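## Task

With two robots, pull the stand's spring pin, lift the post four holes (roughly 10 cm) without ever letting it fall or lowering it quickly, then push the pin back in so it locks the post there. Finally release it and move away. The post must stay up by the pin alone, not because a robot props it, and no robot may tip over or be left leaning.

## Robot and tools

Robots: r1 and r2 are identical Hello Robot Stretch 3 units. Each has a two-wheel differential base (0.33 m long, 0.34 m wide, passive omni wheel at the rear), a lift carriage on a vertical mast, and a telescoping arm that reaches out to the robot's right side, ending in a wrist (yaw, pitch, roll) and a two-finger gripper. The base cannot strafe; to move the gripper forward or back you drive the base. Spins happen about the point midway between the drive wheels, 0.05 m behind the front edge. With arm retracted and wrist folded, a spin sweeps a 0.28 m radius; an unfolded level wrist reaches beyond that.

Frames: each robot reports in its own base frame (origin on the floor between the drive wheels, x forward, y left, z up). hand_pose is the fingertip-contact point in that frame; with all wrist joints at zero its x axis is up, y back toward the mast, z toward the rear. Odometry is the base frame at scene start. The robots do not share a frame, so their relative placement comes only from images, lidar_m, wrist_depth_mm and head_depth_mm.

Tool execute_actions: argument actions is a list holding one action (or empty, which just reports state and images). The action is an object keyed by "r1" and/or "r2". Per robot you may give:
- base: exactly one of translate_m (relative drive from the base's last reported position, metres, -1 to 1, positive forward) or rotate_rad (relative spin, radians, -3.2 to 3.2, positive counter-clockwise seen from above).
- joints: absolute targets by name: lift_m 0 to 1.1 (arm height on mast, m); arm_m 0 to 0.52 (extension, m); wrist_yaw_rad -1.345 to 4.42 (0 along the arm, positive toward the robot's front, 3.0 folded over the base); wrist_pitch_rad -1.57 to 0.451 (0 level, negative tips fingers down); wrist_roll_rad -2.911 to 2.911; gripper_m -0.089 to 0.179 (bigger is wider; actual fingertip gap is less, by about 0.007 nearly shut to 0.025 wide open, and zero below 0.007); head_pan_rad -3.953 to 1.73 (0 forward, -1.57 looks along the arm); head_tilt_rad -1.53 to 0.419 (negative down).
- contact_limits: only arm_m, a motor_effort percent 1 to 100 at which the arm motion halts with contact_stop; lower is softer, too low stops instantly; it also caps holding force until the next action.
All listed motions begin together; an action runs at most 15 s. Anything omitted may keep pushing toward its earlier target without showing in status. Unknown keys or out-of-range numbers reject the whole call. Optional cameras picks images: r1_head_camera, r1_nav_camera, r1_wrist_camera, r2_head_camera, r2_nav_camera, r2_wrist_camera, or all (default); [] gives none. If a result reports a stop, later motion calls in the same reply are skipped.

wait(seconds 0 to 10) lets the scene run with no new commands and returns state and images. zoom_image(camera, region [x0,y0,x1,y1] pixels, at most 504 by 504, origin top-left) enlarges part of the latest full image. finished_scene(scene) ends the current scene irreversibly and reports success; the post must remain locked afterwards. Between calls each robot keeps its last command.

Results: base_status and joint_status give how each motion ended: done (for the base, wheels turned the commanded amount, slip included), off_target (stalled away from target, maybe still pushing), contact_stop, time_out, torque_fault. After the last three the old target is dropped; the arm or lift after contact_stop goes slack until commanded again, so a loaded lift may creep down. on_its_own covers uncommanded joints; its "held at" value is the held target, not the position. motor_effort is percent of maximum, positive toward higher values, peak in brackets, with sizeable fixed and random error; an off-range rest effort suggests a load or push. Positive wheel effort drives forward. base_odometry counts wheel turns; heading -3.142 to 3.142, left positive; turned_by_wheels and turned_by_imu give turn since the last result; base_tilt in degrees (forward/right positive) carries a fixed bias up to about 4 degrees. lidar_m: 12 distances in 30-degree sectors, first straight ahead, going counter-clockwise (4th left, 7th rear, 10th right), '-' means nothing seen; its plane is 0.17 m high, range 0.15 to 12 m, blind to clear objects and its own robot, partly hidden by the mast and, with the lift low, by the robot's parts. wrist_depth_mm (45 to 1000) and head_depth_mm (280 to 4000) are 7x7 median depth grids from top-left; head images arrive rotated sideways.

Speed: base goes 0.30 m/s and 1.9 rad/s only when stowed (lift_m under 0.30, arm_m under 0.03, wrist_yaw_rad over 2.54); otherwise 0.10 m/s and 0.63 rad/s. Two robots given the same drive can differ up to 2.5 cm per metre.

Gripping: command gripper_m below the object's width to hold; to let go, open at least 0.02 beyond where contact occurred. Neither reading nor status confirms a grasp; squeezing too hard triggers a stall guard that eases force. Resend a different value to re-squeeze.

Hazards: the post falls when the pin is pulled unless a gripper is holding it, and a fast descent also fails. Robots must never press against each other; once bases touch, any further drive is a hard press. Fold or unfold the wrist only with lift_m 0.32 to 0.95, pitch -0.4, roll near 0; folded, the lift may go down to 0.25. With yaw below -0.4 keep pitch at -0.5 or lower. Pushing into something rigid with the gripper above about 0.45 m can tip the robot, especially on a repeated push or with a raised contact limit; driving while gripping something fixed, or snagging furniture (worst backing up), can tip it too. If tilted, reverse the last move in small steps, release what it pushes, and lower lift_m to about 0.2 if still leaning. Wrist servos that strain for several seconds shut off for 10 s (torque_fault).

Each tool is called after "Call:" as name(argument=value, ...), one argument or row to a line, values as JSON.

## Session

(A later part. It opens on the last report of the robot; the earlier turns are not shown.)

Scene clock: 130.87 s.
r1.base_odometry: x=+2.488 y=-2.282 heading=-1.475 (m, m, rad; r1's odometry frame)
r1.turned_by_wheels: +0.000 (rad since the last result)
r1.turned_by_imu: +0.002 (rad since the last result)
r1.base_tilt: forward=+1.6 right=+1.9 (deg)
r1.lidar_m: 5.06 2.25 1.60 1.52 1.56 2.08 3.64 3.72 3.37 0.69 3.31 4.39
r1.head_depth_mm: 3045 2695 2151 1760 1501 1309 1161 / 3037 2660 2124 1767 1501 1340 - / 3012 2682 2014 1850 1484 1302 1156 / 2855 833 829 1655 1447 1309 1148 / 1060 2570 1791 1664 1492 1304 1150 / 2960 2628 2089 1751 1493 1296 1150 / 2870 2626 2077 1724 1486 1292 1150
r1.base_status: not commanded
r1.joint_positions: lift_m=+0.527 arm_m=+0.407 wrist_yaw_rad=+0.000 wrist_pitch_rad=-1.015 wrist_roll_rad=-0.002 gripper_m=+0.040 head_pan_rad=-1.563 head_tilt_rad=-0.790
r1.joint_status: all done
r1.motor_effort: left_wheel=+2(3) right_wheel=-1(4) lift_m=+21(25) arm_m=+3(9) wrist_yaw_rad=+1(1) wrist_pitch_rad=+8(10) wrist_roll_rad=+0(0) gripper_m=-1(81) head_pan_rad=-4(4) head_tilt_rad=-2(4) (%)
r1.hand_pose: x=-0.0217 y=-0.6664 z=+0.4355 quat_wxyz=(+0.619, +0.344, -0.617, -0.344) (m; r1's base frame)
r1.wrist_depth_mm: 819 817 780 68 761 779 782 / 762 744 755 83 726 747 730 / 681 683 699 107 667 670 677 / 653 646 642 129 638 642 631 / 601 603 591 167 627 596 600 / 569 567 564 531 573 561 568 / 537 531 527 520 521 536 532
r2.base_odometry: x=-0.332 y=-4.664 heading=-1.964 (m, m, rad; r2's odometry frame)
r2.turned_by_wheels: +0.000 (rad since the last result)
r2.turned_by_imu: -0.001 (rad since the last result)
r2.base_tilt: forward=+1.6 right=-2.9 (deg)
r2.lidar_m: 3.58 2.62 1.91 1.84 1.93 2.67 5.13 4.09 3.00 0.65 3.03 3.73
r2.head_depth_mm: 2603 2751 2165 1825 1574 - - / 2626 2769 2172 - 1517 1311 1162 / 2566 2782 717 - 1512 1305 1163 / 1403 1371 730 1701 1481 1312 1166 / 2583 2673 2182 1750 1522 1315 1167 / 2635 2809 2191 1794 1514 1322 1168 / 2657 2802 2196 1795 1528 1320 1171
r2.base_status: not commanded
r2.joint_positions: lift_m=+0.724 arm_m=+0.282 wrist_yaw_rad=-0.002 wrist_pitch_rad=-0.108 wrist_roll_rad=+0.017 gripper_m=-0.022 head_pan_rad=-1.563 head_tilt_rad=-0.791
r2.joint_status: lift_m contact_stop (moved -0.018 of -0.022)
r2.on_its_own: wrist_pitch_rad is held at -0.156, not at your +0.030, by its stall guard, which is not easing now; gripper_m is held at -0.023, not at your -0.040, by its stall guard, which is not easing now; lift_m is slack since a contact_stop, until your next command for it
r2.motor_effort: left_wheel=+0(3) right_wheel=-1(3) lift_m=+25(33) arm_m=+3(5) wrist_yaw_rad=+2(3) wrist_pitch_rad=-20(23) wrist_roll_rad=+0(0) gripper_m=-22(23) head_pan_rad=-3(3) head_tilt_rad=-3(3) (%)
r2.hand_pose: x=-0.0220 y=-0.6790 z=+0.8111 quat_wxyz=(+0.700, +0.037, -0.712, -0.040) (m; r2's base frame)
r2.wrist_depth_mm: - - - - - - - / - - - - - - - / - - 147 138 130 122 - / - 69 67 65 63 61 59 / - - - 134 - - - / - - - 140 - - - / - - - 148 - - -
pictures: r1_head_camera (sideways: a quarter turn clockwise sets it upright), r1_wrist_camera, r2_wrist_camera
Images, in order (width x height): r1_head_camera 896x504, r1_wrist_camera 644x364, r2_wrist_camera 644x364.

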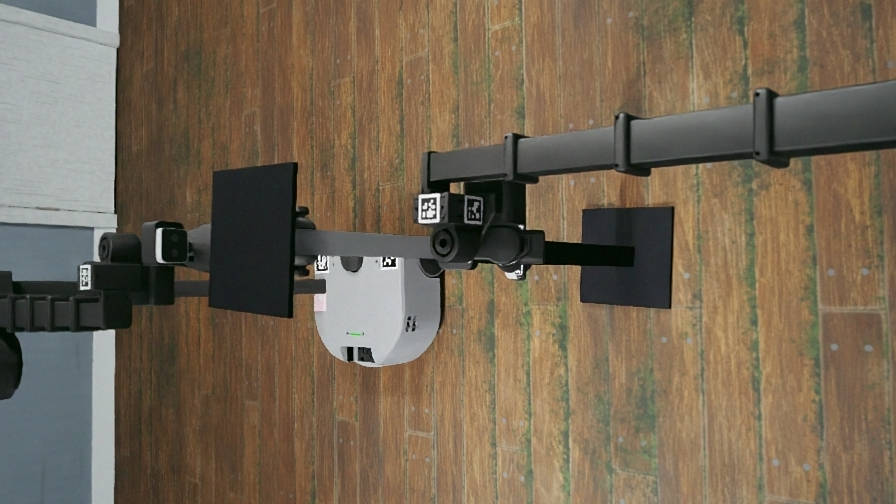

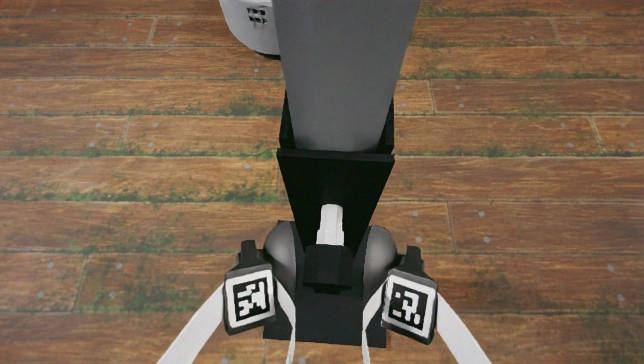

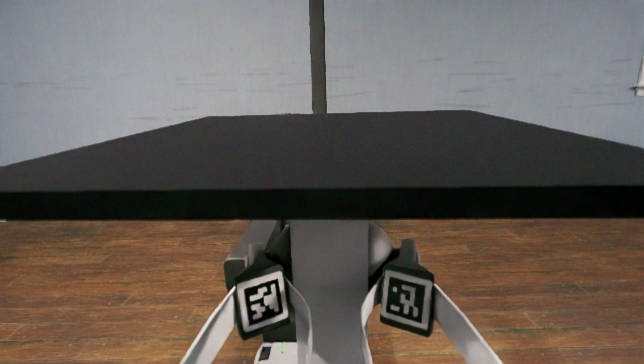

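Call:
execute_actions(
  actions=[
    {"r2":{"joints":{"gripper_m":0.06}}},
  ],
  cameras=[],
)

Call:
execute_actions(
  actions=[
    {"r2":{"joints":{"lift_m":0.6474,"wrist_pitch_rad":0.03,"arm_m":0.28}}},
  ],
  cameras=["r2_wrist_camera"],
)

Call:
execute_actions(
  actions=[
    {"r2":{"joints":{"gripper_m":-0.04}}},
  ],
  cameras=["r2_wrist_camera"],
)

Call:
execute_actions(
  actions=[
    {"r2":{"joints":{"lift_m":0.6665,"arm_m":0.282}},"r1":{"joints":{"arm_m":0.409}}},
  ],
  cameras=["r1_wrist_camera"],
)

Scene clock: 142.10 s.
r1.base_odometry: x=+2.488 y=-2.282 heading=-1.475 (m, m, rad; r1's odometry frame)
r1.turned_by_wheels: +0.000 (rad since the last result)
r1.turned_by_imu: +0.001 (rad since the last result)
r1.base_tilt: forward=+1.6 right=+1.8 (deg)
r1.lidar_m: 5.05 2.25 1.59 1.52 1.56 2.08 3.64 3.74 3.36 0.69 3.31 4.40
r1.head_depth_mm: 3035 2692 2130 1777 1506 1312 1166 / 3020 2682 2130 1784 1502 1326 - / 3006 2666 2016 1842 1476 1308 1162 / 2872 829 832 1657 1463 1304 1152 / 1060 2567 1787 1652 1494 1301 1153 / 2967 2660 2092 1746 1471 1301 1148 / 2958 2618 2096 1735 1485 1296 1148
r1.base_status: not commanded
r1.joint_positions: lift_m=+0.527 arm_m=+0.407 wrist_yaw_rad=+0.000 wrist_pitch_rad=-1.015 wrist_roll_rad=-0.002 gripper_m=+0.040 head_pan_rad=-1.563 head_tilt_rad=-0.790
r1.joint_status: not commanded
r1.motor_effort: left_wheel=+1(1) right_wheel=-1(2) lift_m=+21(21) arm_m=+3(3) wrist_yaw_rad=+0(0) wrist_pitch_rad=+8(8) wrist_roll_rad=+0(0) gripper_m=+0(0) head_pan_rad=-3(3) head_tilt_rad=-4(4) (%)
r1.hand_pose: x=-0.0217 y=-0.6664 z=+0.4355 quat_wxyz=(+0.619, +0.344, -0.617, -0.344) (m; r1's base frame)
r1.wrist_depth_mm: 829 814 768 69 783 787 792 / 755 746 743 83 727 728 734 / 684 689 691 107 676 683 679 / 654 633 651 129 639 626 646 / 619 605 607 167 595 605 598 / 572 569 566 548 567 556 564 / 536 546 521 532 530 531 529
r2.base_odometry: x=-0.332 y=-4.664 heading=-1.964 (m, m, rad; r2's odometry frame)
r2.turned_by_wheels: +0.000 (rad since the last result)
r2.turned_by_imu: +0.000 (rad since the last result)
r2.base_tilt: forward=+1.6 right=-2.9 (deg)
r2.lidar_m: 3.58 2.61 1.91 1.85 1.94 2.68 5.13 4.09 3.00 0.65 3.01 3.72
r2.head_depth_mm: 2601 2763 2164 1827 1580 - - / 2594 2758 2167 - 1513 1314 1160 / 2565 2757 716 - 1510 1305 1160 / 1400 1361 731 1704 1485 1305 1164 / 2583 2687 2169 1748 1511 1317 1165 / 2625 2799 2187 1792 1524 1319 1174 / 2629 2784 2200 1807 1531 1321 1167
r2.base_status: not commanded
r2.joint_positions: lift_m=+0.724 arm_m=+0.282 wrist_yaw_rad=-0.001 wrist_pitch_rad=-0.170 wrist_roll_rad=+0.017 gripper_m=+0.060 head_pan_rad=-1.563 head_tilt_rad=-0.791
r2.joint_status: all done
r2.on_its_own: wrist_pitch_rad is held at -0.156, not at your +0.030, by its stall guard, which is not easing now; lift_m is slack since a contact_stop, until your next command for it
r2.motor_effort: left_wheel=+0(0) right_wheel=-2(1) lift_m=+25(24) arm_m=+2(2) wrist_yaw_rad=+1(3) wrist_pitch_rad=+6(20) wrist_roll_rad=+0(0) gripper_m=+0(97) head_pan_rad=-2(2) head_tilt_rad=-3(4) (%)
r2.hand_pose: x=-0.0217 y=-0.6753 z=+0.7956 quat_wxyz=(+0.699, +0.059, -0.710, -0.061) (m; r2's base frame)
r2.wrist_depth_mm: - - - - - - - / - - 212 180 158 143 - / - 59 58 57 56 55 54 / - - - 129 - - - / - - - 136 - - - / - - - 144 - - - / - - - 155 - - -
pictures: none
No camera images: the call's "cameras" was empty. Leave "cameras" out to get every camera's image.

Scene clock: 143.63 s.
r1.base_odometry: x=+2.488 y=-2.282 heading=-1.475 (m, m, rad; r1's odometry frame)
r1.turned_by_wheels: +0.000 (rad since the last result)
r1.turned_by_imu: +0.000 (rad since the last result)
r1.base_tilt: forward=+1.6 right=+1.9 (deg)
r1.lidar_m: 5.06 2.25 1.60 1.52 1.56 2.07 3.63 3.75 3.36 0.69 3.28 4.41
r1.head_depth_mm: 3031 2739 2155 1781 1512 1320 1163 / 3009 2678 2134 1776 1510 1336 - / 2962 2705 1995 1851 1478 1305 1155 / 2994 911 833 1651 1455 1303 1155 / 1236 2393 1784 1677 1489 1302 1152 / 2955 2623 2097 1737 1490 1303 1145 / 2966 2619 2078 1732 1486 1294 1144
r1.base_status: not commanded
r1.joint_positions: lift_m=+0.527 arm_m=+0.407 wrist_yaw_rad=+0.000 wrist_pitch_rad=-1.015 wrist_roll_rad=-0.002 gripper_m=+0.040 head_pan_rad=-1.563 head_tilt_rad=-0.790
r1.joint_status: not commanded
r1.motor_effort: left_wheel=+0(2) right_wheel=-2(1) lift_m=+21(21) arm_m=+2(2) wrist_yaw_rad=+0(0) wrist_pitch_rad=+8(8) wrist_roll_rad=+0(0) gripper_m=+1(1) head_pan_rad=-4(3) head_tilt_rad=-4(4) (%)
r1.hand_pose: x=-0.0217 y=-0.6664 z=+0.4355 quat_wxyz=(+0.619, +0.344, -0.617, -0.344) (m; r1's base frame)
r1.wrist_depth_mm: 796 811 776 69 772 803 799 / 747 737 731 83 716 735 740 / 704 683 700 107 671 701 680 / 636 650 644 129 626 639 645 / 603 601 616 167 610 601 597 / 562 566 572 548 572 557 564 / 532 538 538 523 533 530 529
r2.base_odometry: x=-0.332 y=-4.664 heading=-1.964 (m, m, rad; r2's odometry frame)
r2.turned_by_wheels: +0.000 (rad since the last result)
r2.turned_by_imu: +0.000 (rad since the last result)
r2.base_tilt: forward=+1.6 right=-2.8 (deg)
r2.lidar_m: 3.57 2.62 1.91 1.85 1.93 2.67 5.14 4.06 3.00 0.65 3.01 3.72
r2.head_depth_mm: 2591 2739 2163 1780 1509 1340 - / 2615 2751 2153 1853 - 1292 1151 / 2570 2791 737 1857 1451 1302 1163 / 1403 1367 741 1695 1480 1304 1162 / 2586 2693 2187 1748 1518 1322 1166 / 2644 2806 2187 1797 1518 1320 1165 / 2652 2806 2193 1808 1521 1325 1170
r2.base_status: not commanded
r2.joint_positions: lift_m=+0.648 arm_m=+0.280 wrist_yaw_rad=-0.001 wrist_pitch_rad=+0.004 wrist_roll_rad=+0.017 gripper_m=+0.060 head_pan_rad=-1.563 head_tilt_rad=-0.791
r2.joint_status: all done
r2.motor_effort: left_wheel=+0(1) right_wheel=-1(1) lift_m=+13(17) arm_m=-4(3) wrist_yaw_rad=+1(1) wrist_pitch_rad=+11(11) wrist_roll_rad=+0(0) gripper_m=+0(0) head_pan_rad=-2(3) head_tilt_rad=-3(4) (%)
r2.hand_pose: x=-0.0216 y=-0.6816 z=+0.7636 quat_wxyz=(+0.701, -0.001, -0.713, +0.001) (m; r2's base frame)
r2.wrist_depth_mm: - 166 152 120 161 - - / - - - 123 - - - / - - - 127 - - - / - - - 130 - - - / - - - 133 - - - / - - - 136 - - - / - - - 140 - - -
pictures: r2_wrist_camera
Images, in order (width x height): r2_wrist_camera 644x364.

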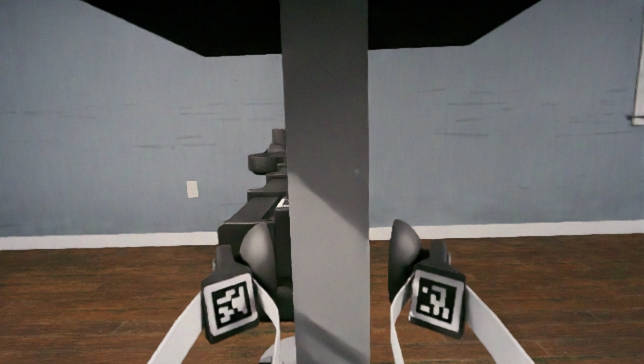

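Scene clock: 145.13 s.
r1.base_odometry: x=+2.488 y=-2.282 heading=-1.475 (m, m, rad; r1's odometry frame)
r1.turned_by_wheels: +0.000 (rad since the last result)
r1.turned_by_imu: +0.000 (rad since the last result)
r1.base_tilt: forward=+1.6 right=+1.9 (deg)
r1.lidar_m: 5.06 2.24 1.59 1.52 1.56 2.08 3.64 3.72 3.36 0.69 3.32 4.36
r1.head_depth_mm: 3028 2695 2156 1786 1521 1315 1163 / 3019 2687 2133 1768 1503 1329 - / 3023 2684 2013 1845 1491 1304 1156 / 2941 915 831 1656 1455 1306 1153 / 1229 2372 1807 1661 1481 1296 1148 / 3011 2634 2092 1737 1479 1299 1148 / 2970 2599 2086 1718 1473 1289 1155
r1.base_status: not commanded
r1.joint_positions: lift_m=+0.527 arm_m=+0.407 wrist_yaw_rad=+0.000 wrist_pitch_rad=-1.015 wrist_roll_rad=-0.002 gripper_m=+0.040 head_pan_rad=-1.563 head_tilt_rad=-0.790
r1.joint_status: not commanded
r1.motor_effort: left_wheel=+2(1) right_wheel=-2(1) lift_m=+21(21) arm_m=+2(3) wrist_yaw_rad=+0(1) wrist_pitch_rad=+8(8) wrist_roll_rad=+0(0) gripper_m=+1(0) head_pan_rad=-4(3) head_tilt_rad=-3(3) (%)
r1.hand_pose: x=-0.0217 y=-0.6664 z=+0.4355 quat_wxyz=(+0.619, +0.344, -0.617, -0.344) (m; r1's base frame)
r1.wrist_depth_mm: 802 804 792 69 761 790 792 / 741 759 737 84 725 741 741 / 687 691 698 107 673 681 697 / 661 640 648 129 626 635 639 / 605 601 593 168 610 602 594 / 568 570 572 542 570 563 563 / 527 537 528 527 525 518 532
r2.base_odometry: x=-0.332 y=-4.664 heading=-1.964 (m, m, rad; r2's odometry frame)
r2.turned_by_wheels: +0.000 (rad since the last result)
r2.turned_by_imu: +0.000 (rad since the last result)
r2.base_tilt: forward=+1.6 right=-2.7 (deg)
r2.lidar_m: 3.58 2.60 1.91 1.85 1.94 2.67 5.13 4.08 3.00 0.64 3.01 3.70
r2.head_depth_mm: 2597 2750 2156 1770 1505 1336 - / 2617 2760 2153 1841 - 1288 1151 / 2572 2764 737 1871 1447 1308 1167 / 1377 1363 740 1688 1483 1306 1162 / 2572 2675 2167 1751 1516 1319 1166 / 2631 2781 2187 1794 1522 1324 1170 / 2643 2797 2192 1804 1526 1327 1170
r2.base_status: not commanded
r2.joint_positions: lift_m=+0.648 arm_m=+0.281 wrist_yaw_rad=-0.001 wrist_pitch_rad=+0.006 wrist_roll_rad=+0.017 gripper_m=-0.038 head_pan_rad=-1.563 head_tilt_rad=-0.791
r2.joint_status: all done
r2.motor_effort: left_wheel=+2(2) right_wheel=-2(2) lift_m=+14(14) arm_m=-11(11) wrist_yaw_rad=+0(0) wrist_pitch_rad=+10(11) wrist_roll_rad=+0(0) gripper_m=-31(100) head_pan_rad=-3(3) head_tilt_rad=-3(3) (%)
r2.hand_pose: x=-0.0216 y=-0.6822 z=+0.7642 quat_wxyz=(+0.701, -0.002, -0.713, +0.002) (m; r2's base frame)
r2.wrist_depth_mm: - 166 151 118 160 - - / - - - 120 - - - / - - - 124 - - - / - - - 127 - - - / - - 354 130 - - - / - - - 133 - - - / - - - 138 - - -
pictures: r2_wrist_camera
Images, in order (width x height): r2_wrist_camera 644x364.

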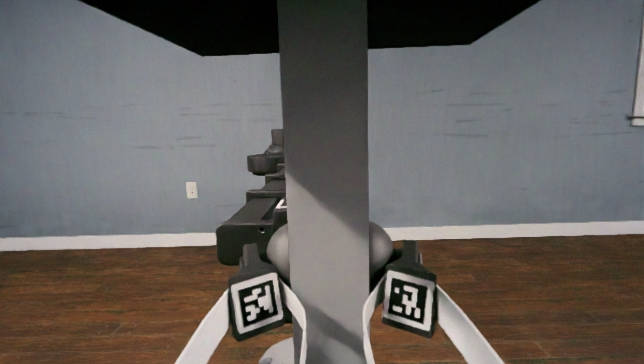

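Scene clock: 146.03 s.
r1.base_odometry: x=+2.488 y=-2.282 heading=-1.475 (m, m, rad; r1's odometry frame)
r1.turned_by_wheels: +0.000 (rad since the last result)
r1.turned_by_imu: +0.000 (rad since the last result)
r1.base_tilt: forward=+1.6 right=+1.8 (deg)
r1.lidar_m: 5.08 2.25 1.59 1.52 1.56 2.09 3.64 3.76 3.37 0.69 3.31 4.42
r1.head_depth_mm: 3037 2733 2155 1774 1507 1313 1162 / 2980 2693 2136 1772 1499 1343 - / 2973 2699 1994 1839 1483 1304 1156 / 2939 890 831 1657 1456 1306 1158 / 1204 2396 1799 1672 1490 1301 1153 / 2997 2615 2091 1735 1488 1297 1147 / 2968 2617 2066 1723 1477 1292 1149
r1.base_status: not commanded
r1.joint_positions: lift_m=+0.527 arm_m=+0.409 wrist_yaw_rad=+0.000 wrist_pitch_rad=-1.015 wrist_roll_rad=-0.002 gripper_m=+0.040 head_pan_rad=-1.563 head_tilt_rad=-0.790
r1.joint_status: all done
r1.motor_effort: left_wheel=+1(2) right_wheel=-2(2) lift_m=+21(21) arm_m=+2(2) wrist_yaw_rad=+1(1) wrist_pitch_rad=+8(8) wrist_roll_rad=+0(0) gripper_m=+1(0) head_pan_rad=-4(3) head_tilt_rad=-3(4) (%)
r1.hand_pose: x=-0.0217 y=-0.6684 z=+0.4355 quat_wxyz=(+0.619, +0.344, -0.617, -0.344) (m; r1's base frame)
r1.wrist_depth_mm: 811 814 776 66 74 794 784 / 762 754 730 81 734 735 743 / 683 696 680 103 672 683 666 / 645 646 634 124 629 652 632 / 602 611 597 161 605 587 601 / 567 563 583 536 567 559 557 / 540 534 530 523 531 534 531
r2.base_odometry: x=-0.332 y=-4.664 heading=-1.964 (m, m, rad; r2's odometry frame)
r2.turned_by_wheels: +0.000 (rad since the last result)
r2.turned_by_imu: +0.000 (rad since the last result)
r2.base_tilt: forward=+1.6 right=-2.7 (deg)
r2.lidar_m: 3.58 2.61 1.91 1.85 1.93 2.68 5.14 4.07 3.00 0.65 3.02 3.71
r2.head_depth_mm: 2609 2751 2163 1770 1524 1352 - / 2605 2730 2169 1873 1478 1312 1163 / 2547 2759 734 - 1481 1307 1162 / 1380 1348 735 1695 1486 1307 1167 / 2602 2664 2178 1745 1514 1322 1165 / 2622 2805 2181 1797 1512 1318 1170 / 2632 2786 2178 1799 1526 1321 1171
r2.base_status: not commanded
r2.joint_positions: lift_m=+0.666 arm_m=+0.283 wrist_yaw_rad=-0.001 wrist_pitch_rad=-0.048 wrist_roll_rad=+0.017 gripper_m=-0.035 head_pan_rad=-1.563 head_tilt_rad=-0.791
r2.joint_status: all done
r2.on_its_own: wrist_pitch_rad is at rest, and its effort (+33) is outside its rest range (-20 to +32)
r2.motor_effort: left_wheel=+3(4) right_wheel=-3(4) lift_m=+43(42) arm_m=-9(8) wrist_yaw_rad=+2(2) wrist_pitch_rad=+33(34) wrist_roll_rad=+0(0) gripper_m=-29(31) head_pan_rad=-3(2) head_tilt_rad=-3(3) (%)
r2.hand_pose: x=-0.0216 y=-0.6824 z=+0.7681 quat_wxyz=(+0.701, +0.017, -0.713, -0.018) (m; r2's base frame)
r2.wrist_depth_mm: - 171 151 113 162 - - / - - - 116 - - - / - - - 120 - - - / - - - 124 - - - / - - 312 129 - - - / - - - 134 - - - / - - - 139 - - -
pictures: r1_wrist_camera
Images, in order (width x height): r1_wrist_camera 644x364.

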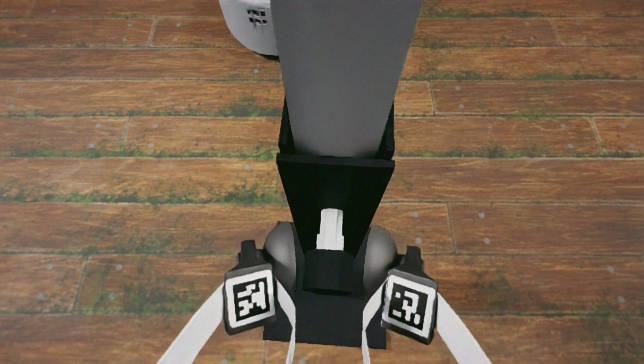

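Call:
execute_actions(
  actions=[
    {"r1":{"joints":{"gripper_m":-0.089}}},
  ],
  cameras=[],
)

Call:
execute_actions(
  actions=[
    {"r1":{"joints":{"arm_m":0.393,"wrist_pitch_rad":-1.07}}},
  ],
  cameras=["r1_wrist_camera"],
)

Call:
execute_actions(
  actions=[
    {"r2":{"joints":{"lift_m":0.744}}},
  ],
  cameras=[],
)

Call:
execute_actions(
  actions=[
    {"r1":{"joints":{"arm_m":0.404,"wrist_pitch_rad":-1.02}}},
  ],
  cameras=["r1_wrist_camera"],
)

Scene clock: 162.40 s.
r1.base_odometry: x=+2.488 y=-2.282 heading=-1.475 (m, m, rad; r1's odometry frame)
r1.turned_by_wheels: +0.000 (rad since the last result)
r1.turned_by_imu: +0.002 (rad since the last result)
r1.base_tilt: forward=+1.6 right=+2.0 (deg)
r1.lidar_m: 5.05 2.25 1.60 1.52 1.57 2.08 3.63 3.74 3.36 0.68 3.31 4.43
r1.head_depth_mm: 3006 2714 2147 1767 1504 1314 1162 / 3036 2693 2133 1773 1509 1334 - / 3029 2658 2005 1845 1489 1303 1157 / 2959 889 831 1652 1449 1304 1153 / 1206 2374 1792 1666 1485 1301 1150 / 2969 2624 2076 1730 1481 1292 1147 / 2921 2603 2085 1734 1484 1289 1142
r1.base_status: not commanded
r1.joint_positions: lift_m=+0.526 arm_m=+0.409 wrist_yaw_rad=+0.000 wrist_pitch_rad=-1.013 wrist_roll_rad=-0.002 gripper_m=-0.087 head_pan_rad=-1.563 head_tilt_rad=-0.790
r1.joint_status: all done
r1.motor_effort: left_wheel=+3(3) right_wheel=-4(3) lift_m=+35(36) arm_m=-5(5) wrist_yaw_rad=+1(1) wrist_pitch_rad=+7(8) wrist_roll_rad=+0(0) gripper_m=-36(99) head_pan_rad=-4(4) head_tilt_rad=-3(4) (%)
r1.hand_pose: x=-0.0217 y=-0.6694 z=+0.4350 quat_wxyz=(+0.619, +0.343, -0.617, -0.343) (m; r1's base frame)
r1.wrist_depth_mm: 805 787 784 65 73 784 801 / 725 752 737 79 707 731 728 / 684 684 682 102 674 694 673 / 641 640 637 122 624 634 646 / 594 595 595 154 613 595 601 / 563 562 559 134 558 555 553 / 537 529 526 526 516 523 535
r2.base_odometry: x=-0.332 y=-4.664 heading=-1.964 (m, m, rad; r2's odometry frame)
r2.turned_by_wheels: +0.000 (rad since the last result)
r2.turned_by_imu: -0.001 (rad since the last result)
r2.base_tilt: forward=+1.6 right=-2.7 (deg)
r2.lidar_m: 3.57 2.61 1.90 1.85 1.94 2.67 5.11 4.07 3.00 0.65 3.02 3.72
r2.head_depth_mm: 2617 2749 2161 1778 1520 1345 - / 2621 2777 2158 1874 1475 1310 1168 / 2573 2762 734 - 1477 1305 1164 / 1379 1364 734 1697 1486 1303 1165 / 2581 2685 2183 1750 1511 1319 1163 / 2621 2807 2172 1779 1514 1322 1171 / 2645 2786 2200 1792 1519 1327 1171
r2.base_status: not commanded
r2.joint_positions: lift_m=+0.666 arm_m=+0.283 wrist_yaw_rad=-0.001 wrist_pitch_rad=-0.048 wrist_roll_rad=+0.017 gripper_m=-0.022 head_pan_rad=-1.563 head_tilt_rad=-0.791
r2.joint_status: not commanded
r2.on_its_own: gripper_m is held at -0.023, not at your -0.040, by its stall guard, which is not easing now; wrist_pitch_rad is at rest, and its effort (+33) is outside its rest range (-20 to +32)
r2.motor_effort: left_wheel=+3(4) right_wheel=-4(3) lift_m=+43(43) arm_m=-9(9) wrist_yaw_rad=-1(0) wrist_pitch_rad=+33(33) wrist_roll_rad=+0(0) gripper_m=-24(24) head_pan_rad=-3(3) head_tilt_rad=-4(3) (%)
r2.hand_pose: x=-0.0216 y=-0.6824 z=+0.7680 quat_wxyz=(+0.701, +0.017, -0.713, -0.018) (m; r2's base frame)
r2.wrist_depth_mm: - 170 151 113 162 - - / - - - 117 - - - / - - - 120 - - - / - - - 125 - - - / - - 325 129 - - - / - - - 134 - - - / - - - 139 - - -
pictures: none
No camera images: the call's "cameras" was empty. Leave "cameras" out to get every camera's image.

Scene clock: 163.37 s.
r1.base_odometry: x=+2.488 y=-2.282 heading=-1.475 (m, m, rad; r1's odometry frame)
r1.turned_by_wheels: +0.000 (rad since the last result)
r1.turned_by_imu: +0.000 (rad since the last result)
r1.base_tilt: forward=+1.6 right=+2.0 (deg)
r1.lidar_m: 5.07 2.25 1.59 1.52 1.57 2.08 3.63 3.74 3.35 0.69 3.30 4.42
r1.head_depth_mm: 2991 2683 2142 1771 1504 1317 1165 / 3020 2714 2119 1755 1511 1315 - / 2993 2650 1987 1838 1457 1306 1158 / 2957 891 829 1643 1444 1305 1154 / 1205 2378 1794 1660 1490 1298 1159 / 2997 2663 2095 1743 1491 1300 1145 / 2920 2597 2091 1713 1481 1290 1145
r1.base_status: not commanded
r1.joint_positions: lift_m=+0.526 arm_m=+0.394 wrist_yaw_rad=+0.000 wrist_pitch_rad=-0.995 wrist_roll_rad=-0.002 gripper_m=-0.084 head_pan_rad=-1.563 head_tilt_rad=-0.790
r1.joint_status: wrist_pitch_rad off_target (ended at -0.995, target -1.070); the others done
r1.on_its_own: arm_m is at rest, and its effort (-16) is outside its rest range (-14 to +14); wrist_pitch_rad is at rest, and its effort (-36) is outside its rest range (-20 to +32)
r1.motor_effort: left_wheel=+3(5) right_wheel=-6(7) lift_m=+35(35) arm_m=-16(19) wrist_yaw_rad=-1(1) wrist_pitch_rad=-36(37) wrist_roll_rad=+0(0) gripper_m=-34(36) head_pan_rad=-3(4) head_tilt_rad=-4(3) (%)
r1.hand_pose: x=-0.0216 y=-0.6585 z=+0.4371 quat_wxyz=(+0.622, +0.338, -0.620, -0.337) (m; r1's base frame)
r1.wrist_depth_mm: 831 828 788 80 777 830 826 / 755 756 750 97 742 778 749 / 708 715 681 117 690 691 692 / 644 647 646 149 653 639 651 / 609 605 603 155 610 601 602 / 581 560 572 458 566 557 565 / 533 536 531 519 536 532 536
r2.base_odometry: x=-0.332 y=-4.664 heading=-1.964 (m, m, rad; r2's odometry frame)
r2.turned_by_wheels: +0.000 (rad since the last result)
r2.turned_by_imu: +0.000 (rad since the last result)
r2.base_tilt: forward=+1.6 right=-2.7 (deg)
r2.lidar_m: 3.60 2.61 1.91 1.84 1.94 2.67 5.15 4.08 3.00 0.65 3.03 3.71
r2.head_depth_mm: 2603 2735 2153 1774 1521 1351 - / 2604 2750 2150 1886 1484 1311 1157 / 2574 2761 733 - 1475 1305 1163 / 1375 1364 735 1710 1478 1302 1165 / 2584 2664 2185 1741 1520 1315 1165 / 2638 2803 2189 1798 1509 1321 1171 / 2642 2787 2198 1793 1522 1324 1170
r2.base_status: not commanded
r2.joint_positions: lift_m=+0.666 arm_m=+0.283 wrist_yaw_rad=-0.001 wrist_pitch_rad=-0.048 wrist_roll_rad=+0.017 gripper_m=-0.022 head_pan_rad=-1.563 head_tilt_rad=-0.791
r2.joint_status: not commanded
r2.on_its_own: gripper_m is held at -0.023, not at your -0.040, by its stall guard, which is not easing now; wrist_pitch_rad is at rest, and its effort (+33) is outside its rest range (-20 to +32)
r2.motor_effort: left_wheel=+4(4) right_wheel=-3(3) lift_m=+42(43) arm_m=-9(9) wrist_yaw_rad=+0(1) wrist_pitch_rad=+33(33) wrist_roll_rad=+0(0) gripper_m=-24(24) head_pan_rad=-3(2) head_tilt_rad=-3(3) (%)
r2.hand_pose: x=-0.0216 y=-0.6824 z=+0.7680 quat_wxyz=(+0.701, +0.017, -0.713, -0.018) (m; r2's base frame)
r2.wrist_depth_mm: - 170 151 113 163 - - / - - - 117 - - - / - - - 121 - - - / - - - 125 - - - / - - - 130 - - - / - - - 134 - - - / - - - 139 - - -
pictures: r1_wrist_camera
Images, in order (width x height): r1_wrist_camera 644x364.

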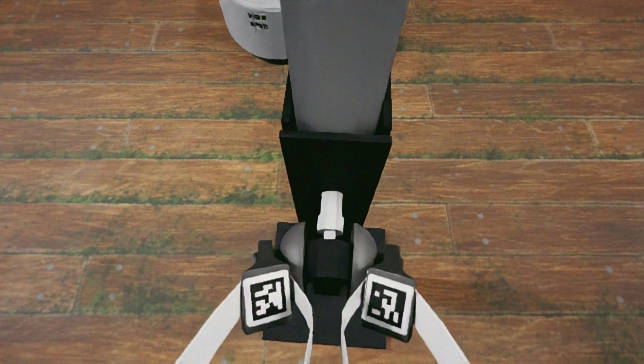

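Scene clock: 164.90 s.
r1.base_odometry: x=+2.488 y=-2.282 heading=-1.475 (m, m, rad; r1's odometry frame)
r1.turned_by_wheels: +0.000 (rad since the last result)
r1.turned_by_imu: +0.000 (rad since the last result)
r1.base_tilt: forward=+1.7 right=+2.0 (deg)
r1.lidar_m: 5.04 2.25 1.60 1.52 1.56 2.07 3.63 3.75 3.39 0.69 3.31 4.37
r1.head_depth_mm: 3007 2702 2123 1770 1510 1322 1165 / 3024 2696 2130 1760 1511 1326 - / 3005 2406 2119 1844 1473 1299 1155 / 2849 724 875 1649 1448 1304 1158 / 1341 2436 1832 1669 1492 1293 1153 / 2949 2626 2091 1716 1475 1297 1152 / 2955 2614 2073 1729 1477 1291 1148
r1.base_status: not commanded
r1.joint_positions: lift_m=+0.526 arm_m=+0.394 wrist_yaw_rad=+0.000 wrist_pitch_rad=-0.994 wrist_roll_rad=-0.002 gripper_m=-0.075 head_pan_rad=-1.563 head_tilt_rad=-0.790
r1.joint_status: not commanded
r1.on_its_own: gripper_m is held at -0.075, not at your -0.089, by its stall guard, which is still easing; arm_m is at rest, and its effort (-16) is outside its rest range (-14 to +14); wrist_pitch_rad is at rest, and its effort (-37) is outside its rest range (-20 to +32)
r1.motor_effort: left_wheel=+4(4) right_wheel=-6(6) lift_m=+36(36) arm_m=-16(16) wrist_yaw_rad=+0(0) wrist_pitch_rad=-37(37) wrist_roll_rad=-1(0) gripper_m=-8(33) head_pan_rad=-4(4) head_tilt_rad=-4(4) (%)
r1.hand_pose: x=-0.0216 y=-0.6586 z=+0.4372 quat_wxyz=(+0.622, +0.338, -0.620, -0.337) (m; r1's base frame)
r1.wrist_depth_mm: 800 841 790 80 817 822 808 / 759 762 737 97 737 754 741 / 692 696 695 117 684 685 688 / 649 657 661 150 653 653 637 / 607 602 599 156 606 613 598 / 565 571 566 452 563 572 569 / 548 544 538 530 518 536 536
r2.base_odometry: x=-0.332 y=-4.664 heading=-1.964 (m, m, rad; r2's odometry frame)
r2.turned_by_wheels: +0.000 (rad since the last result)
r2.turned_by_imu: +0.000 (rad since the last result)
r2.base_tilt: forward=+1.6 right=-2.8 (deg)
r2.lidar_m: 3.57 2.61 1.91 1.85 1.94 2.68 5.14 4.06 3.00 0.65 3.01 3.71
r2.head_depth_mm: 2606 2767 2169 1787 - - - / 2587 2742 2237 - 1480 1308 1160 / 2582 711 2105 - 1510 1306 1159 / 1380 712 953 1690 1480 1305 1167 / 2575 2686 2167 1757 1510 1318 1166 / 2643 2784 2193 1786 1512 1319 1167 / 2657 2809 2192 1798 1523 1328 1167
r2.base_status: not commanded
r2.joint_positions: lift_m=+0.743 arm_m=+0.283 wrist_yaw_rad=-0.001 wrist_pitch_rad=-0.048 wrist_roll_rad=+0.017 gripper_m=-0.022 head_pan_rad=-1.563 head_tilt_rad=-0.791
r2.joint_status: all done
r2.on_its_own: gripper_m is held at -0.023, not at your -0.040, by its stall guard, which is not easing now; wrist_pitch_rad is at rest, and its effort (+33) is outside its rest range (-20 to +32)
r2.motor_effort: left_wheel=+3(4) right_wheel=-3(3) lift_m=+42(43) arm_m=-9(9) wrist_yaw_rad=+0(1) wrist_pitch_rad=+33(33) wrist_roll_rad=+0(0) gripper_m=-24(24) head_pan_rad=-2(3) head_tilt_rad=-4(3) (%)
r2.hand_pose: x=-0.0216 y=-0.6824 z=+0.8456 quat_wxyz=(+0.701, +0.017, -0.713, -0.018) (m; r2's base frame)
r2.wrist_depth_mm: - 170 151 113 163 - - / - - - 116 - - - / - - - 121 - - - / - - - 125 - - - / - - - 130 - - - / - - - 134 - - - / - - - 139 - - -
pictures: none
No camera images: the call's "cameras" was empty. Leave "cameras" out to get every camera's image.

Scene clock: 165.73 s.
r1.base_odometry: x=+2.488 y=-2.282 heading=-1.475 (m, m, rad; r1's odometry frame)
r1.turned_by_wheels: +0.000 (rad since the last result)
r1.turned_by_imu: +0.000 (rad since the last result)
r1.base_tilt: forward=+1.7 right=+1.9 (deg)
r1.lidar_m: 5.06 2.25 1.60 1.52 1.56 2.08 3.64 3.72 3.37 0.69 3.30 4.41
r1.head_depth_mm: 3052 2698 2139 1777 1506 1321 1171 / 3004 2692 2119 1758 1513 1326 - / 2996 2420 2115 1857 1459 1312 1160 / 2908 725 875 1655 1445 1302 1152 / 1027 2483 1830 1679 1496 1302 1158 / 2948 2639 2109 1740 1480 1298 1153 / 2993 2620 2082 1722 1482 1292 1149
r1.base_status: not commanded
r1.joint_positions: lift_m=+0.527 arm_m=+0.404 wrist_yaw_rad=+0.000 wrist_pitch_rad=-1.023 wrist_roll_rad=-0.002 gripper_m=-0.070 head_pan_rad=-1.563 head_tilt_rad=-0.790
r1.joint_status: all done
r1.on_its_own: gripper_m is held at -0.072, not at your -0.089, by its stall guard, which is still easing
r1.motor_effort: left_wheel=+3(4) right_wheel=-3(6) lift_m=+24(35) arm_m=+4(14) wrist_yaw_rad=+1(0) wrist_pitch_rad=+2(36) wrist_roll_rad=+0(0) gripper_m=-27(30) head_pan_rad=-4(3) head_tilt_rad=-3(3) (%)
r1.hand_pose: x=-0.0216 y=-0.6613 z=+0.4344 quat_wxyz=(+0.617, +0.347, -0.615, -0.346) (m; r1's base frame)
r1.wrist_depth_mm: 806 795 780 74 770 807 790 / 733 739 739 92 726 743 736 / 693 685 678 113 680 682 691 / 654 632 639 143 628 637 644 / 604 609 600 151 590 597 593 / 572 563 578 139 566 561 561 / 551 544 536 529 517 534 532
r2.base_odometry: x=-0.332 y=-4.664 heading=-1.964 (m, m, rad; r2's odometry frame)
r2.turned_by_wheels: +0.000 (rad since the last result)
r2.turned_by_imu: +0.000 (rad since the last result)
r2.base_tilt: forward=+1.6 right=-2.7 (deg)
r2.lidar_m: 3.57 2.61 1.91 1.85 1.94 2.68 5.12 4.06 2.99 0.65 3.03 3.71
r2.head_depth_mm: 2628 2755 2154 1797 - - - / 2614 2774 2235 - 1482 1305 1159 / 2585 712 2097 - 1509 1308 1163 / 1376 712 976 1690 1489 1306 1163 / 2601 2663 2171 1736 1514 1321 1165 / 2653 2792 2177 1790 1522 1321 1169 / 2644 2791 2193 1798 1526 1317 1175
r2.base_status: not commanded
r2.joint_positions: lift_m=+0.743 arm_m=+0.283 wrist_yaw_rad=+0.000 wrist_pitch_rad=-0.048 wrist_roll_rad=+0.017 gripper_m=-0.022 head_pan_rad=-1.563 head_tilt_rad=-0.791
r2.joint_status: not commanded
r2.on_its_own: gripper_m is held at -0.023, not at your -0.040, by its stall guard, which is not easing now; wrist_pitch_rad is at rest, and its effort (+33) is outside its rest range (-20 to +32)
r2.motor_effort: left_wheel=+4(4) right_wheel=-3(3) lift_m=+42(42) arm_m=-9(9) wrist_yaw_rad=+1(1) wrist_pitch_rad=+33(33) wrist_roll_rad=+0(0) gripper_m=-24(24) head_pan_rad=-2(3) head_tilt_rad=-4(4) (%)
r2.hand_pose: x=-0.0216 y=-0.6824 z=+0.8456 quat_wxyz=(+0.701, +0.017, -0.713, -0.018) (m; r2's base frame)
r2.wrist_depth_mm: - 171 150 113 162 - - / - - - 117 - - - / - - - 121 - - - / - - - 125 - - - / - - - 130 - - - / - - - 134 - - - / - - - 139 - - -
pictures: r1_wrist_camera
Images, in order (width x height): r1_wrist_camera 644x364.

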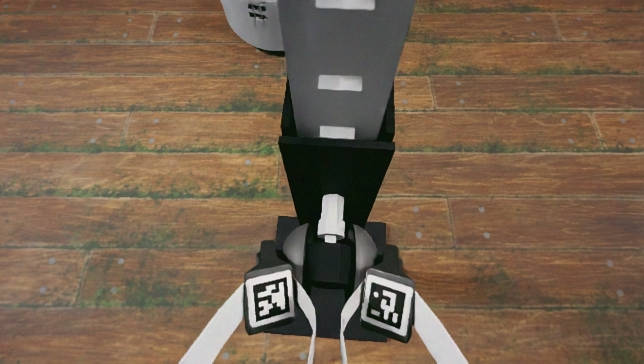

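Call:
execute_actions(
  actions=[],
  cameras=["r1_wrist_camera"],
)

Call:
execute_actions(
  actions=[
    {"r1":{"joints":{"gripper_m":0.07}},"r2":{"joints":{"lift_m":0.741}}},
  ],
  cameras=["r1_wrist_camera"],
)

Scene clock: 181.40 s.
r1.base_odometry: x=+2.488 y=-2.282 heading=-1.475 (m, m, rad; r1's odometry frame)
r1.turned_by_wheels: +0.000 (rad since the last result)
r1.turned_by_imu: +0.002 (rad since the last result)
r1.base_tilt: forward=+1.7 right=+1.9 (deg)
r1.lidar_m: 5.05 2.25 1.60 1.52 1.56 2.08 3.63 3.74 3.36 0.69 3.31 4.42
r1.head_depth_mm: 3019 2699 2125 1768 1516 1316 1168 / 3015 2686 2119 1779 1500 1333 - / 3021 2404 2128 1858 1468 1319 1162 / 2907 725 870 1665 1440 1309 1154 / 1029 2475 1846 1664 1486 1299 1155 / 2961 2629 2087 1752 1494 1300 1149 / 2989 2636 2084 1742 1487 1296 1155
r1.base_status: not commanded
r1.joint_positions: lift_m=+0.527 arm_m=+0.404 wrist_yaw_rad=+0.000 wrist_pitch_rad=-1.024 wrist_roll_rad=-0.002 gripper_m=-0.045 head_pan_rad=-1.563 head_tilt_rad=-0.790
r1.joint_status: all done
r1.on_its_own: gripper_m is held at -0.046, not at your -0.089, by its stall guard, which is not easing now
r1.motor_effort: left_wheel=+3(4) right_wheel=-3(6) lift_m=+22(35) arm_m=+4(14) wrist_yaw_rad=+1(0) wrist_pitch_rad=+2(36) wrist_roll_rad=+0(0) gripper_m=-20(30) head_pan_rad=-4(3) head_tilt_rad=-4(3) (%)
r1.hand_pose: x=-0.0216 y=-0.6613 z=+0.4344 quat_wxyz=(+0.617, +0.347, -0.615, -0.346) (m; r1's base frame)
r1.wrist_depth_mm: 805 801 779 74 779 772 789 / 749 746 732 92 726 725 716 / 695 681 683 113 673 680 696 / 640 639 649 142 627 647 630 / 603 606 597 153 604 601 592 / 560 565 574 141 582 563 567 / 529 540 539 529 518 532 535
r2.base_odometry: x=-0.332 y=-4.664 heading=-1.964 (m, m, rad; r2's odometry frame)
r2.turned_by_wheels: +0.000 (rad since the last result)
r2.turned_by_imu: -0.001 (rad since the last result)
r2.base_tilt: forward=+1.6 right=-2.8 (deg)
r2.lidar_m: 3.56 2.62 1.91 1.85 1.94 2.68 5.12 4.07 2.99 0.65 3.03 3.71
r2.head_depth_mm: 2619 2746 2149 1794 - - - / 2600 2746 2233 - 1475 1314 1164 / 2570 711 2117 - 1515 1302 1166 / 1380 714 977 1690 1482 1311 1168 / 2594 2666 2189 1727 1514 1316 1165 / 2662 2768 2191 1789 1510 1323 1166 / 2648 2816 2184 1804 1521 1318 1170
r2.base_status: not commanded
r2.joint_positions: lift_m=+0.743 arm_m=+0.283 wrist_yaw_rad=+0.000 wrist_pitch_rad=-0.048 wrist_roll_rad=+0.017 gripper_m=-0.022 head_pan_rad=-1.563 head_tilt_rad=-0.791
r2.joint_status: not commanded
r2.on_its_own: gripper_m is held at -0.023, not at your -0.040, by its stall guard, which is not easing now; wrist_pitch_rad is at rest, and its effort (+33) is outside its rest range (-20 to +32)
r2.motor_effort: left_wheel=+3(4) right_wheel=-3(3) lift_m=+42(42) arm_m=-9(9) wrist_yaw_rad=+1(1) wrist_pitch_rad=+33(33) wrist_roll_rad=+0(0) gripper_m=-24(24) head_pan_rad=-3(3) head_tilt_rad=-2(4) (%)
r2.hand_pose: x=-0.0216 y=-0.6824 z=+0.8456 quat_wxyz=(+0.701, +0.017, -0.713, -0.018) (m; r2's base frame)
r2.wrist_depth_mm: - 170 151 114 162 - - / - - - 117 - - - / - - - 121 - - - / - - - 125 - - - / - - - 129 - - - / - - - 133 - - - / - - - 140 - - -
pictures: r1_wrist_camera
Images, in order (width x height): r1_wrist_camera 644x364.

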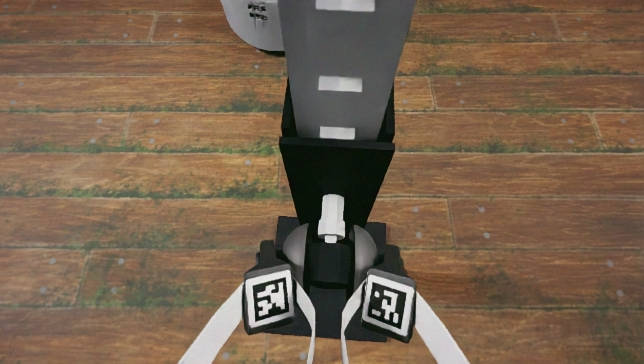

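Scene clock: 183.03 s.
r1.base_odometry: x=+2.488 y=-2.282 heading=-1.475 (m, m, rad; r1's odometry frame)
r1.turned_by_wheels: +0.000 (rad since the last result)
r1.turned_by_imu: +0.000 (rad since the last result)
r1.base_tilt: forward=+1.6 right=+1.9 (deg)
r1.lidar_m: 5.06 2.25 1.60 1.52 1.56 2.08 3.64 3.76 3.34 0.69 3.33 4.40
r1.head_depth_mm: 3056 2701 2155 1761 1505 1311 1158 / 2964 2690 2117 1771 1505 1316 - / 3041 2413 2132 1857 1467 1308 1157 / 2866 726 876 1660 1452 1308 1157 / 1033 2485 1832 1686 1497 1303 1152 / 2959 2636 2087 1723 1488 1296 1142 / 2953 2603 2094 1729 1484 1289 1148
r1.base_status: not commanded
r1.joint_positions: lift_m=+0.527 arm_m=+0.404 wrist_yaw_rad=+0.000 wrist_pitch_rad=-1.024 wrist_roll_rad=-0.002 gripper_m=+0.070 head_pan_rad=-1.563 head_tilt_rad=-0.790
r1.joint_status: all done
r1.motor_effort: left_wheel=+2(2) right_wheel=-2(3) lift_m=+22(22) arm_m=+2(4) wrist_yaw_rad=+1(1) wrist_pitch_rad=+2(2) wrist_roll_rad=+0(0) gripper_m=+0(83) head_pan_rad=-3(4) head_tilt_rad=-3(3) (%)
r1.hand_pose: x=-0.0216 y=-0.6614 z=+0.4345 quat_wxyz=(+0.617, +0.347, -0.615, -0.346) (m; r1's base frame)
r1.wrist_depth_mm: 801 808 775 73 765 794 793 / 735 752 741 91 722 728 722 / 700 680 679 113 672 659 666 / 644 637 639 142 633 646 628 / 611 601 602 196 602 586 596 / 565 557 - 548 556 558 560 / 526 535 534 534 529 523 526
r2.base_odometry: x=-0.332 y=-4.664 heading=-1.964 (m, m, rad; r2's odometry frame)
r2.turned_by_wheels: +0.000 (rad since the last result)
r2.turned_by_imu: +0.000 (rad since the last result)
r2.base_tilt: forward=+1.6 right=-2.8 (deg)
r2.lidar_m: 3.57 2.61 1.90 1.84 1.93 2.67 5.12 4.07 3.00 0.65 3.03 3.71
r2.head_depth_mm: 2609 2756 2150 1819 - - - / 2614 2751 2230 - 1488 1311 1160 / 2580 712 2105 - 1482 1303 1164 / 1379 714 966 1678 1487 1302 1168 / 2596 2682 2173 1745 1511 1319 1166 / 2632 2793 2189 1802 1511 1318 1170 / 2645 2806 2194 1797 1525 1315 1170
r2.base_status: not commanded
r2.joint_positions: lift_m=+0.741 arm_m=+0.283 wrist_yaw_rad=+0.000 wrist_pitch_rad=-0.042 wrist_roll_rad=+0.017 gripper_m=-0.022 head_pan_rad=-1.563 head_tilt_rad=-0.791
r2.joint_status: all done
r2.on_its_own: gripper_m is held at -0.023, not at your -0.040, by its stall guard, which is not easing now
r2.motor_effort: left_wheel=+4(4) right_wheel=-3(3) lift_m=+18(36) arm_m=-9(9) wrist_yaw_rad=+1(0) wrist_pitch_rad=+30(33) wrist_roll_rad=+0(0) gripper_m=-25(24) head_pan_rad=-3(2) head_tilt_rad=-4(3) (%)
r2.hand_pose: x=-0.0216 y=-0.6826 z=+0.8452 quat_wxyz=(+0.701, +0.015, -0.713, -0.015) (m; r2's base frame)
r2.wrist_depth_mm: - 168 151 114 162 - - / - - - 117 - - - / - - - 121 - - - / - - - 125 - - - / - - - 129 - - - / - - - 134 - - - / - - - 140 - - -
pictures: r1_wrist_camera
Images, in order (width x height): r1_wrist_camera 644x364.

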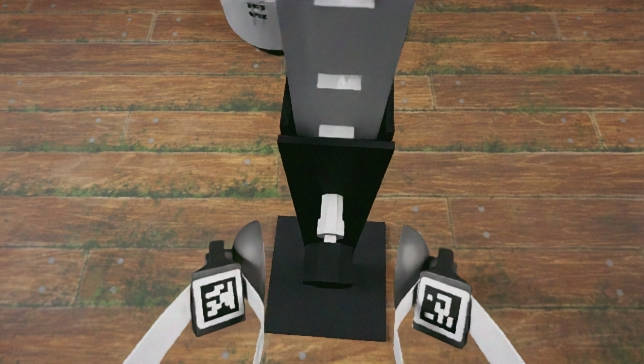

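Call:
execute_actions(
  actions=[
    {"r2":{"joints":{"lift_m":0.738}}},
  ],
  cameras=["r1_wrist_camera"],
)

Call:
execute_actions(
  actions=[
    {"r2":{"joints":{"lift_m":0.735}}},
  ],
  cameras=["r1_wrist_camera"],
)

Scene clock: 188.60 s.
r1.base_odometry: x=+2.488 y=-2.282 heading=-1.475 (m, m, rad; r1's odometry frame)
r1.turned_by_wheels: +0.000 (rad since the last result)
r1.turned_by_imu: +0.001 (rad since the last result)
r1.base_tilt: forward=+1.6 right=+1.9 (deg)
r1.lidar_m: 5.05 2.24 1.60 1.52 1.57 2.08 3.64 3.74 3.38 0.69 3.30 4.39
r1.head_depth_mm: 3012 2726 2156 1763 1504 1311 1163 / 2995 2661 2132 1761 1508 1319 - / 2991 2413 2127 1853 1471 1304 1157 / 2873 725 874 1643 1454 1301 1145 / 1041 2469 1837 1669 1490 1295 1151 / 2929 2623 2088 1745 1491 1303 1150 / 3002 2640 2092 1729 1473 1294 1147
r1.base_status: not commanded
r1.joint_positions: lift_m=+0.527 arm_m=+0.404 wrist_yaw_rad=+0.000 wrist_pitch_rad=-1.024 wrist_roll_rad=-0.002 gripper_m=+0.070 head_pan_rad=-1.563 head_tilt_rad=-0.790
r1.joint_status: not commanded
r1.motor_effort: left_wheel=+3(2) right_wheel=-2(2) lift_m=+21(21) arm_m=+3(3) wrist_yaw_rad=+1(1) wrist_pitch_rad=+2(2) wrist_roll_rad=+0(0) gripper_m=+0(1) head_pan_rad=-3(3) head_tilt_rad=-4(3) (%)
r1.hand_pose: x=-0.0216 y=-0.6614 z=+0.4345 quat_wxyz=(+0.617, +0.347, -0.615, -0.346) (m; r1's base frame)
r1.wrist_depth_mm: 822 792 752 74 767 800 797 / 721 752 728 91 725 721 737 / 685 684 683 113 684 676 660 / 645 631 654 142 626 646 629 / 600 598 594 195 601 597 608 / 567 570 - 548 553 557 566 / 539 546 532 530 528 531 524
r2.base_odometry: x=-0.332 y=-4.664 heading=-1.964 (m, m, rad; r2's odometry frame)
r2.turned_by_wheels: +0.000 (rad since the last result)
r2.turned_by_imu: +0.000 (rad since the last result)
r2.base_tilt: forward=+1.6 right=-2.8 (deg)
r2.lidar_m: 3.58 2.62 1.91 1.85 1.94 2.68 5.14 4.06 3.00 0.65 3.01 3.71
r2.head_depth_mm: 2602 2747 2146 1822 - - - / 2616 2762 2177 - 1493 1311 1162 / 2564 711 2098 - 1480 1301 1162 / 1377 712 946 1680 1492 1300 1166 / 2596 2663 2183 1739 1522 1317 1167 / 2644 2786 2189 1794 1518 1318 1167 / 2630 2792 2189 1805 1520 1319 1167
r2.base_status: not commanded
r2.joint_positions: lift_m=+0.738 arm_m=+0.283 wrist_yaw_rad=+0.000 wrist_pitch_rad=-0.032 wrist_roll_rad=+0.017 gripper_m=-0.022 head_pan_rad=-1.563 head_tilt_rad=-0.791
r2.joint_status: all done
r2.on_its_own: gripper_m is held at -0.023, not at your -0.040, by its stall guard, which is not easing now
r2.motor_effort: left_wheel=+3(4) right_wheel=-3(4) lift_m=+17(15) arm_m=-10(9) wrist_yaw_rad=+1(1) wrist_pitch_rad=+26(30) wrist_roll_rad=+0(0) gripper_m=-24(24) head_pan_rad=-3(3) head_tilt_rad=-3(3) (%)
r2.hand_pose: x=-0.0216 y=-0.6830 z=+0.8449 quat_wxyz=(+0.701, +0.011, -0.713, -0.012) (m; r2's base frame)
r2.wrist_depth_mm: - 168 151 115 161 - - / - - - 118 - - - / - - - 121 - - - / - - - 125 - - - / - - - 129 - - - / - - - 133 - - - / - - - 138 - - -
pictures: r1_wrist_camera
Images, in order (width x height): r1_wrist_camera 644x364.

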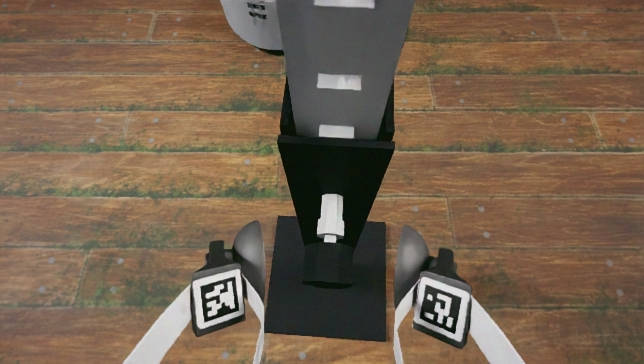

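Scene clock: 189.13 s.
r1.base_odometry: x=+2.488 y=-2.282 heading=-1.475 (m, m, rad; r1's odometry frame)
r1.turned_by_wheels: +0.000 (rad since the last result)
r1.turned_by_imu: +0.000 (rad since the last result)
r1.base_tilt: forward=+1.6 right=+1.8 (deg)
r1.lidar_m: 5.07 2.24 1.59 1.52 1.56 2.09 3.63 3.76 3.36 0.69 3.31 4.42
r1.head_depth_mm: 3035 2721 2150 1767 1510 1316 1164 / 3013 2700 2123 1761 1510 1319 - / 3010 2392 2096 1859 1456 1302 1153 / 2872 729 872 1663 1457 1302 1156 / 1051 2431 1838 1676 1495 1298 1152 / 2990 2663 2104 1744 1486 1298 1147 / 2958 2603 2084 1736 1483 1289 1148
r1.base_status: not commanded
r1.joint_positions: lift_m=+0.527 arm_m=+0.404 wrist_yaw_rad=+0.000 wrist_pitch_rad=-1.024 wrist_roll_rad=-0.002 gripper_m=+0.070 head_pan_rad=-1.563 head_tilt_rad=-0.790
r1.joint_status: not commanded
r1.motor_effort: left_wheel=+2(2) right_wheel=-2(2) lift_m=+21(21) arm_m=+2(3) wrist_yaw_rad=+1(1) wrist_pitch_rad=+2(2) wrist_roll_rad=+0(0) gripper_m=+0(0) head_pan_rad=-4(4) head_tilt_rad=-3(3) (%)
r1.hand_pose: x=-0.0216 y=-0.6614 z=+0.4345 quat_wxyz=(+0.617, +0.347, -0.615, -0.346) (m; r1's base frame)
r1.wrist_depth_mm: 807 804 779 74 780 793 785 / 740 751 732 91 728 733 721 / 686 675 670 113 658 683 669 / 639 632 646 142 624 634 634 / 602 606 617 195 604 582 597 / 568 567 - 549 560 560 557 / 536 533 524 529 532 534 526
r2.base_odometry: x=-0.332 y=-4.664 heading=-1.964 (m, m, rad; r2's odometry frame)
r2.turned_by_wheels: +0.000 (rad since the last result)
r2.turned_by_imu: +0.000 (rad since the last result)
r2.base_tilt: forward=+1.6 right=-2.8 (deg)
r2.lidar_m: 3.58 2.61 1.91 1.85 1.94 2.67 5.13 4.06 3.00 0.65 3.02 3.72
r2.head_depth_mm: 2628 2783 2150 1817 - - - / 2607 2757 2168 - 1506 1313 1160 / 2565 711 2099 - 1488 1309 1161 / 1378 716 948 1682 1477 1303 1166 / 2600 2677 2180 1749 1518 1317 1163 / 2600 2791 2177 1796 1521 1321 1166 / 2630 2790 2198 1788 1517 1318 1166
r2.base_status: not commanded
r2.joint_positions: lift_m=+0.735 arm_m=+0.283 wrist_yaw_rad=+0.000 wrist_pitch_rad=-0.022 wrist_roll_rad=+0.017 gripper_m=-0.022 head_pan_rad=-1.563 head_tilt_rad=-0.791
r2.joint_status: all done
r2.on_its_own: gripper_m is held at -0.023, not at your -0.040, by its stall guard, which is not easing now
r2.motor_effort: left_wheel=+4(3) right_wheel=-3(3) lift_m=+16(18) arm_m=-9(9) wrist_yaw_rad=+1(1) wrist_pitch_rad=+22(26) wrist_roll_rad=+0(0) gripper_m=-24(24) head_pan_rad=-2(3) head_tilt_rad=-4(3) (%)
r2.hand_pose: x=-0.0216 y=-0.6833 z=+0.8445 quat_wxyz=(+0.701, +0.008, -0.713, -0.008) (m; r2's base frame)
r2.wrist_depth_mm: - 166 150 115 161 - - / - - - 118 - - - / - - - 122 - - - / - - - 126 - - - / - - - 129 - - - / - - - 133 - - - / - - - 138 - - -
pictures: r1_wrist_camera
Images, in order (width x height): r1_wrist_camera 644x364.

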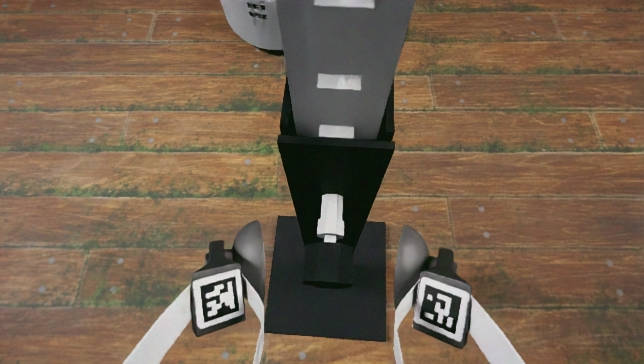

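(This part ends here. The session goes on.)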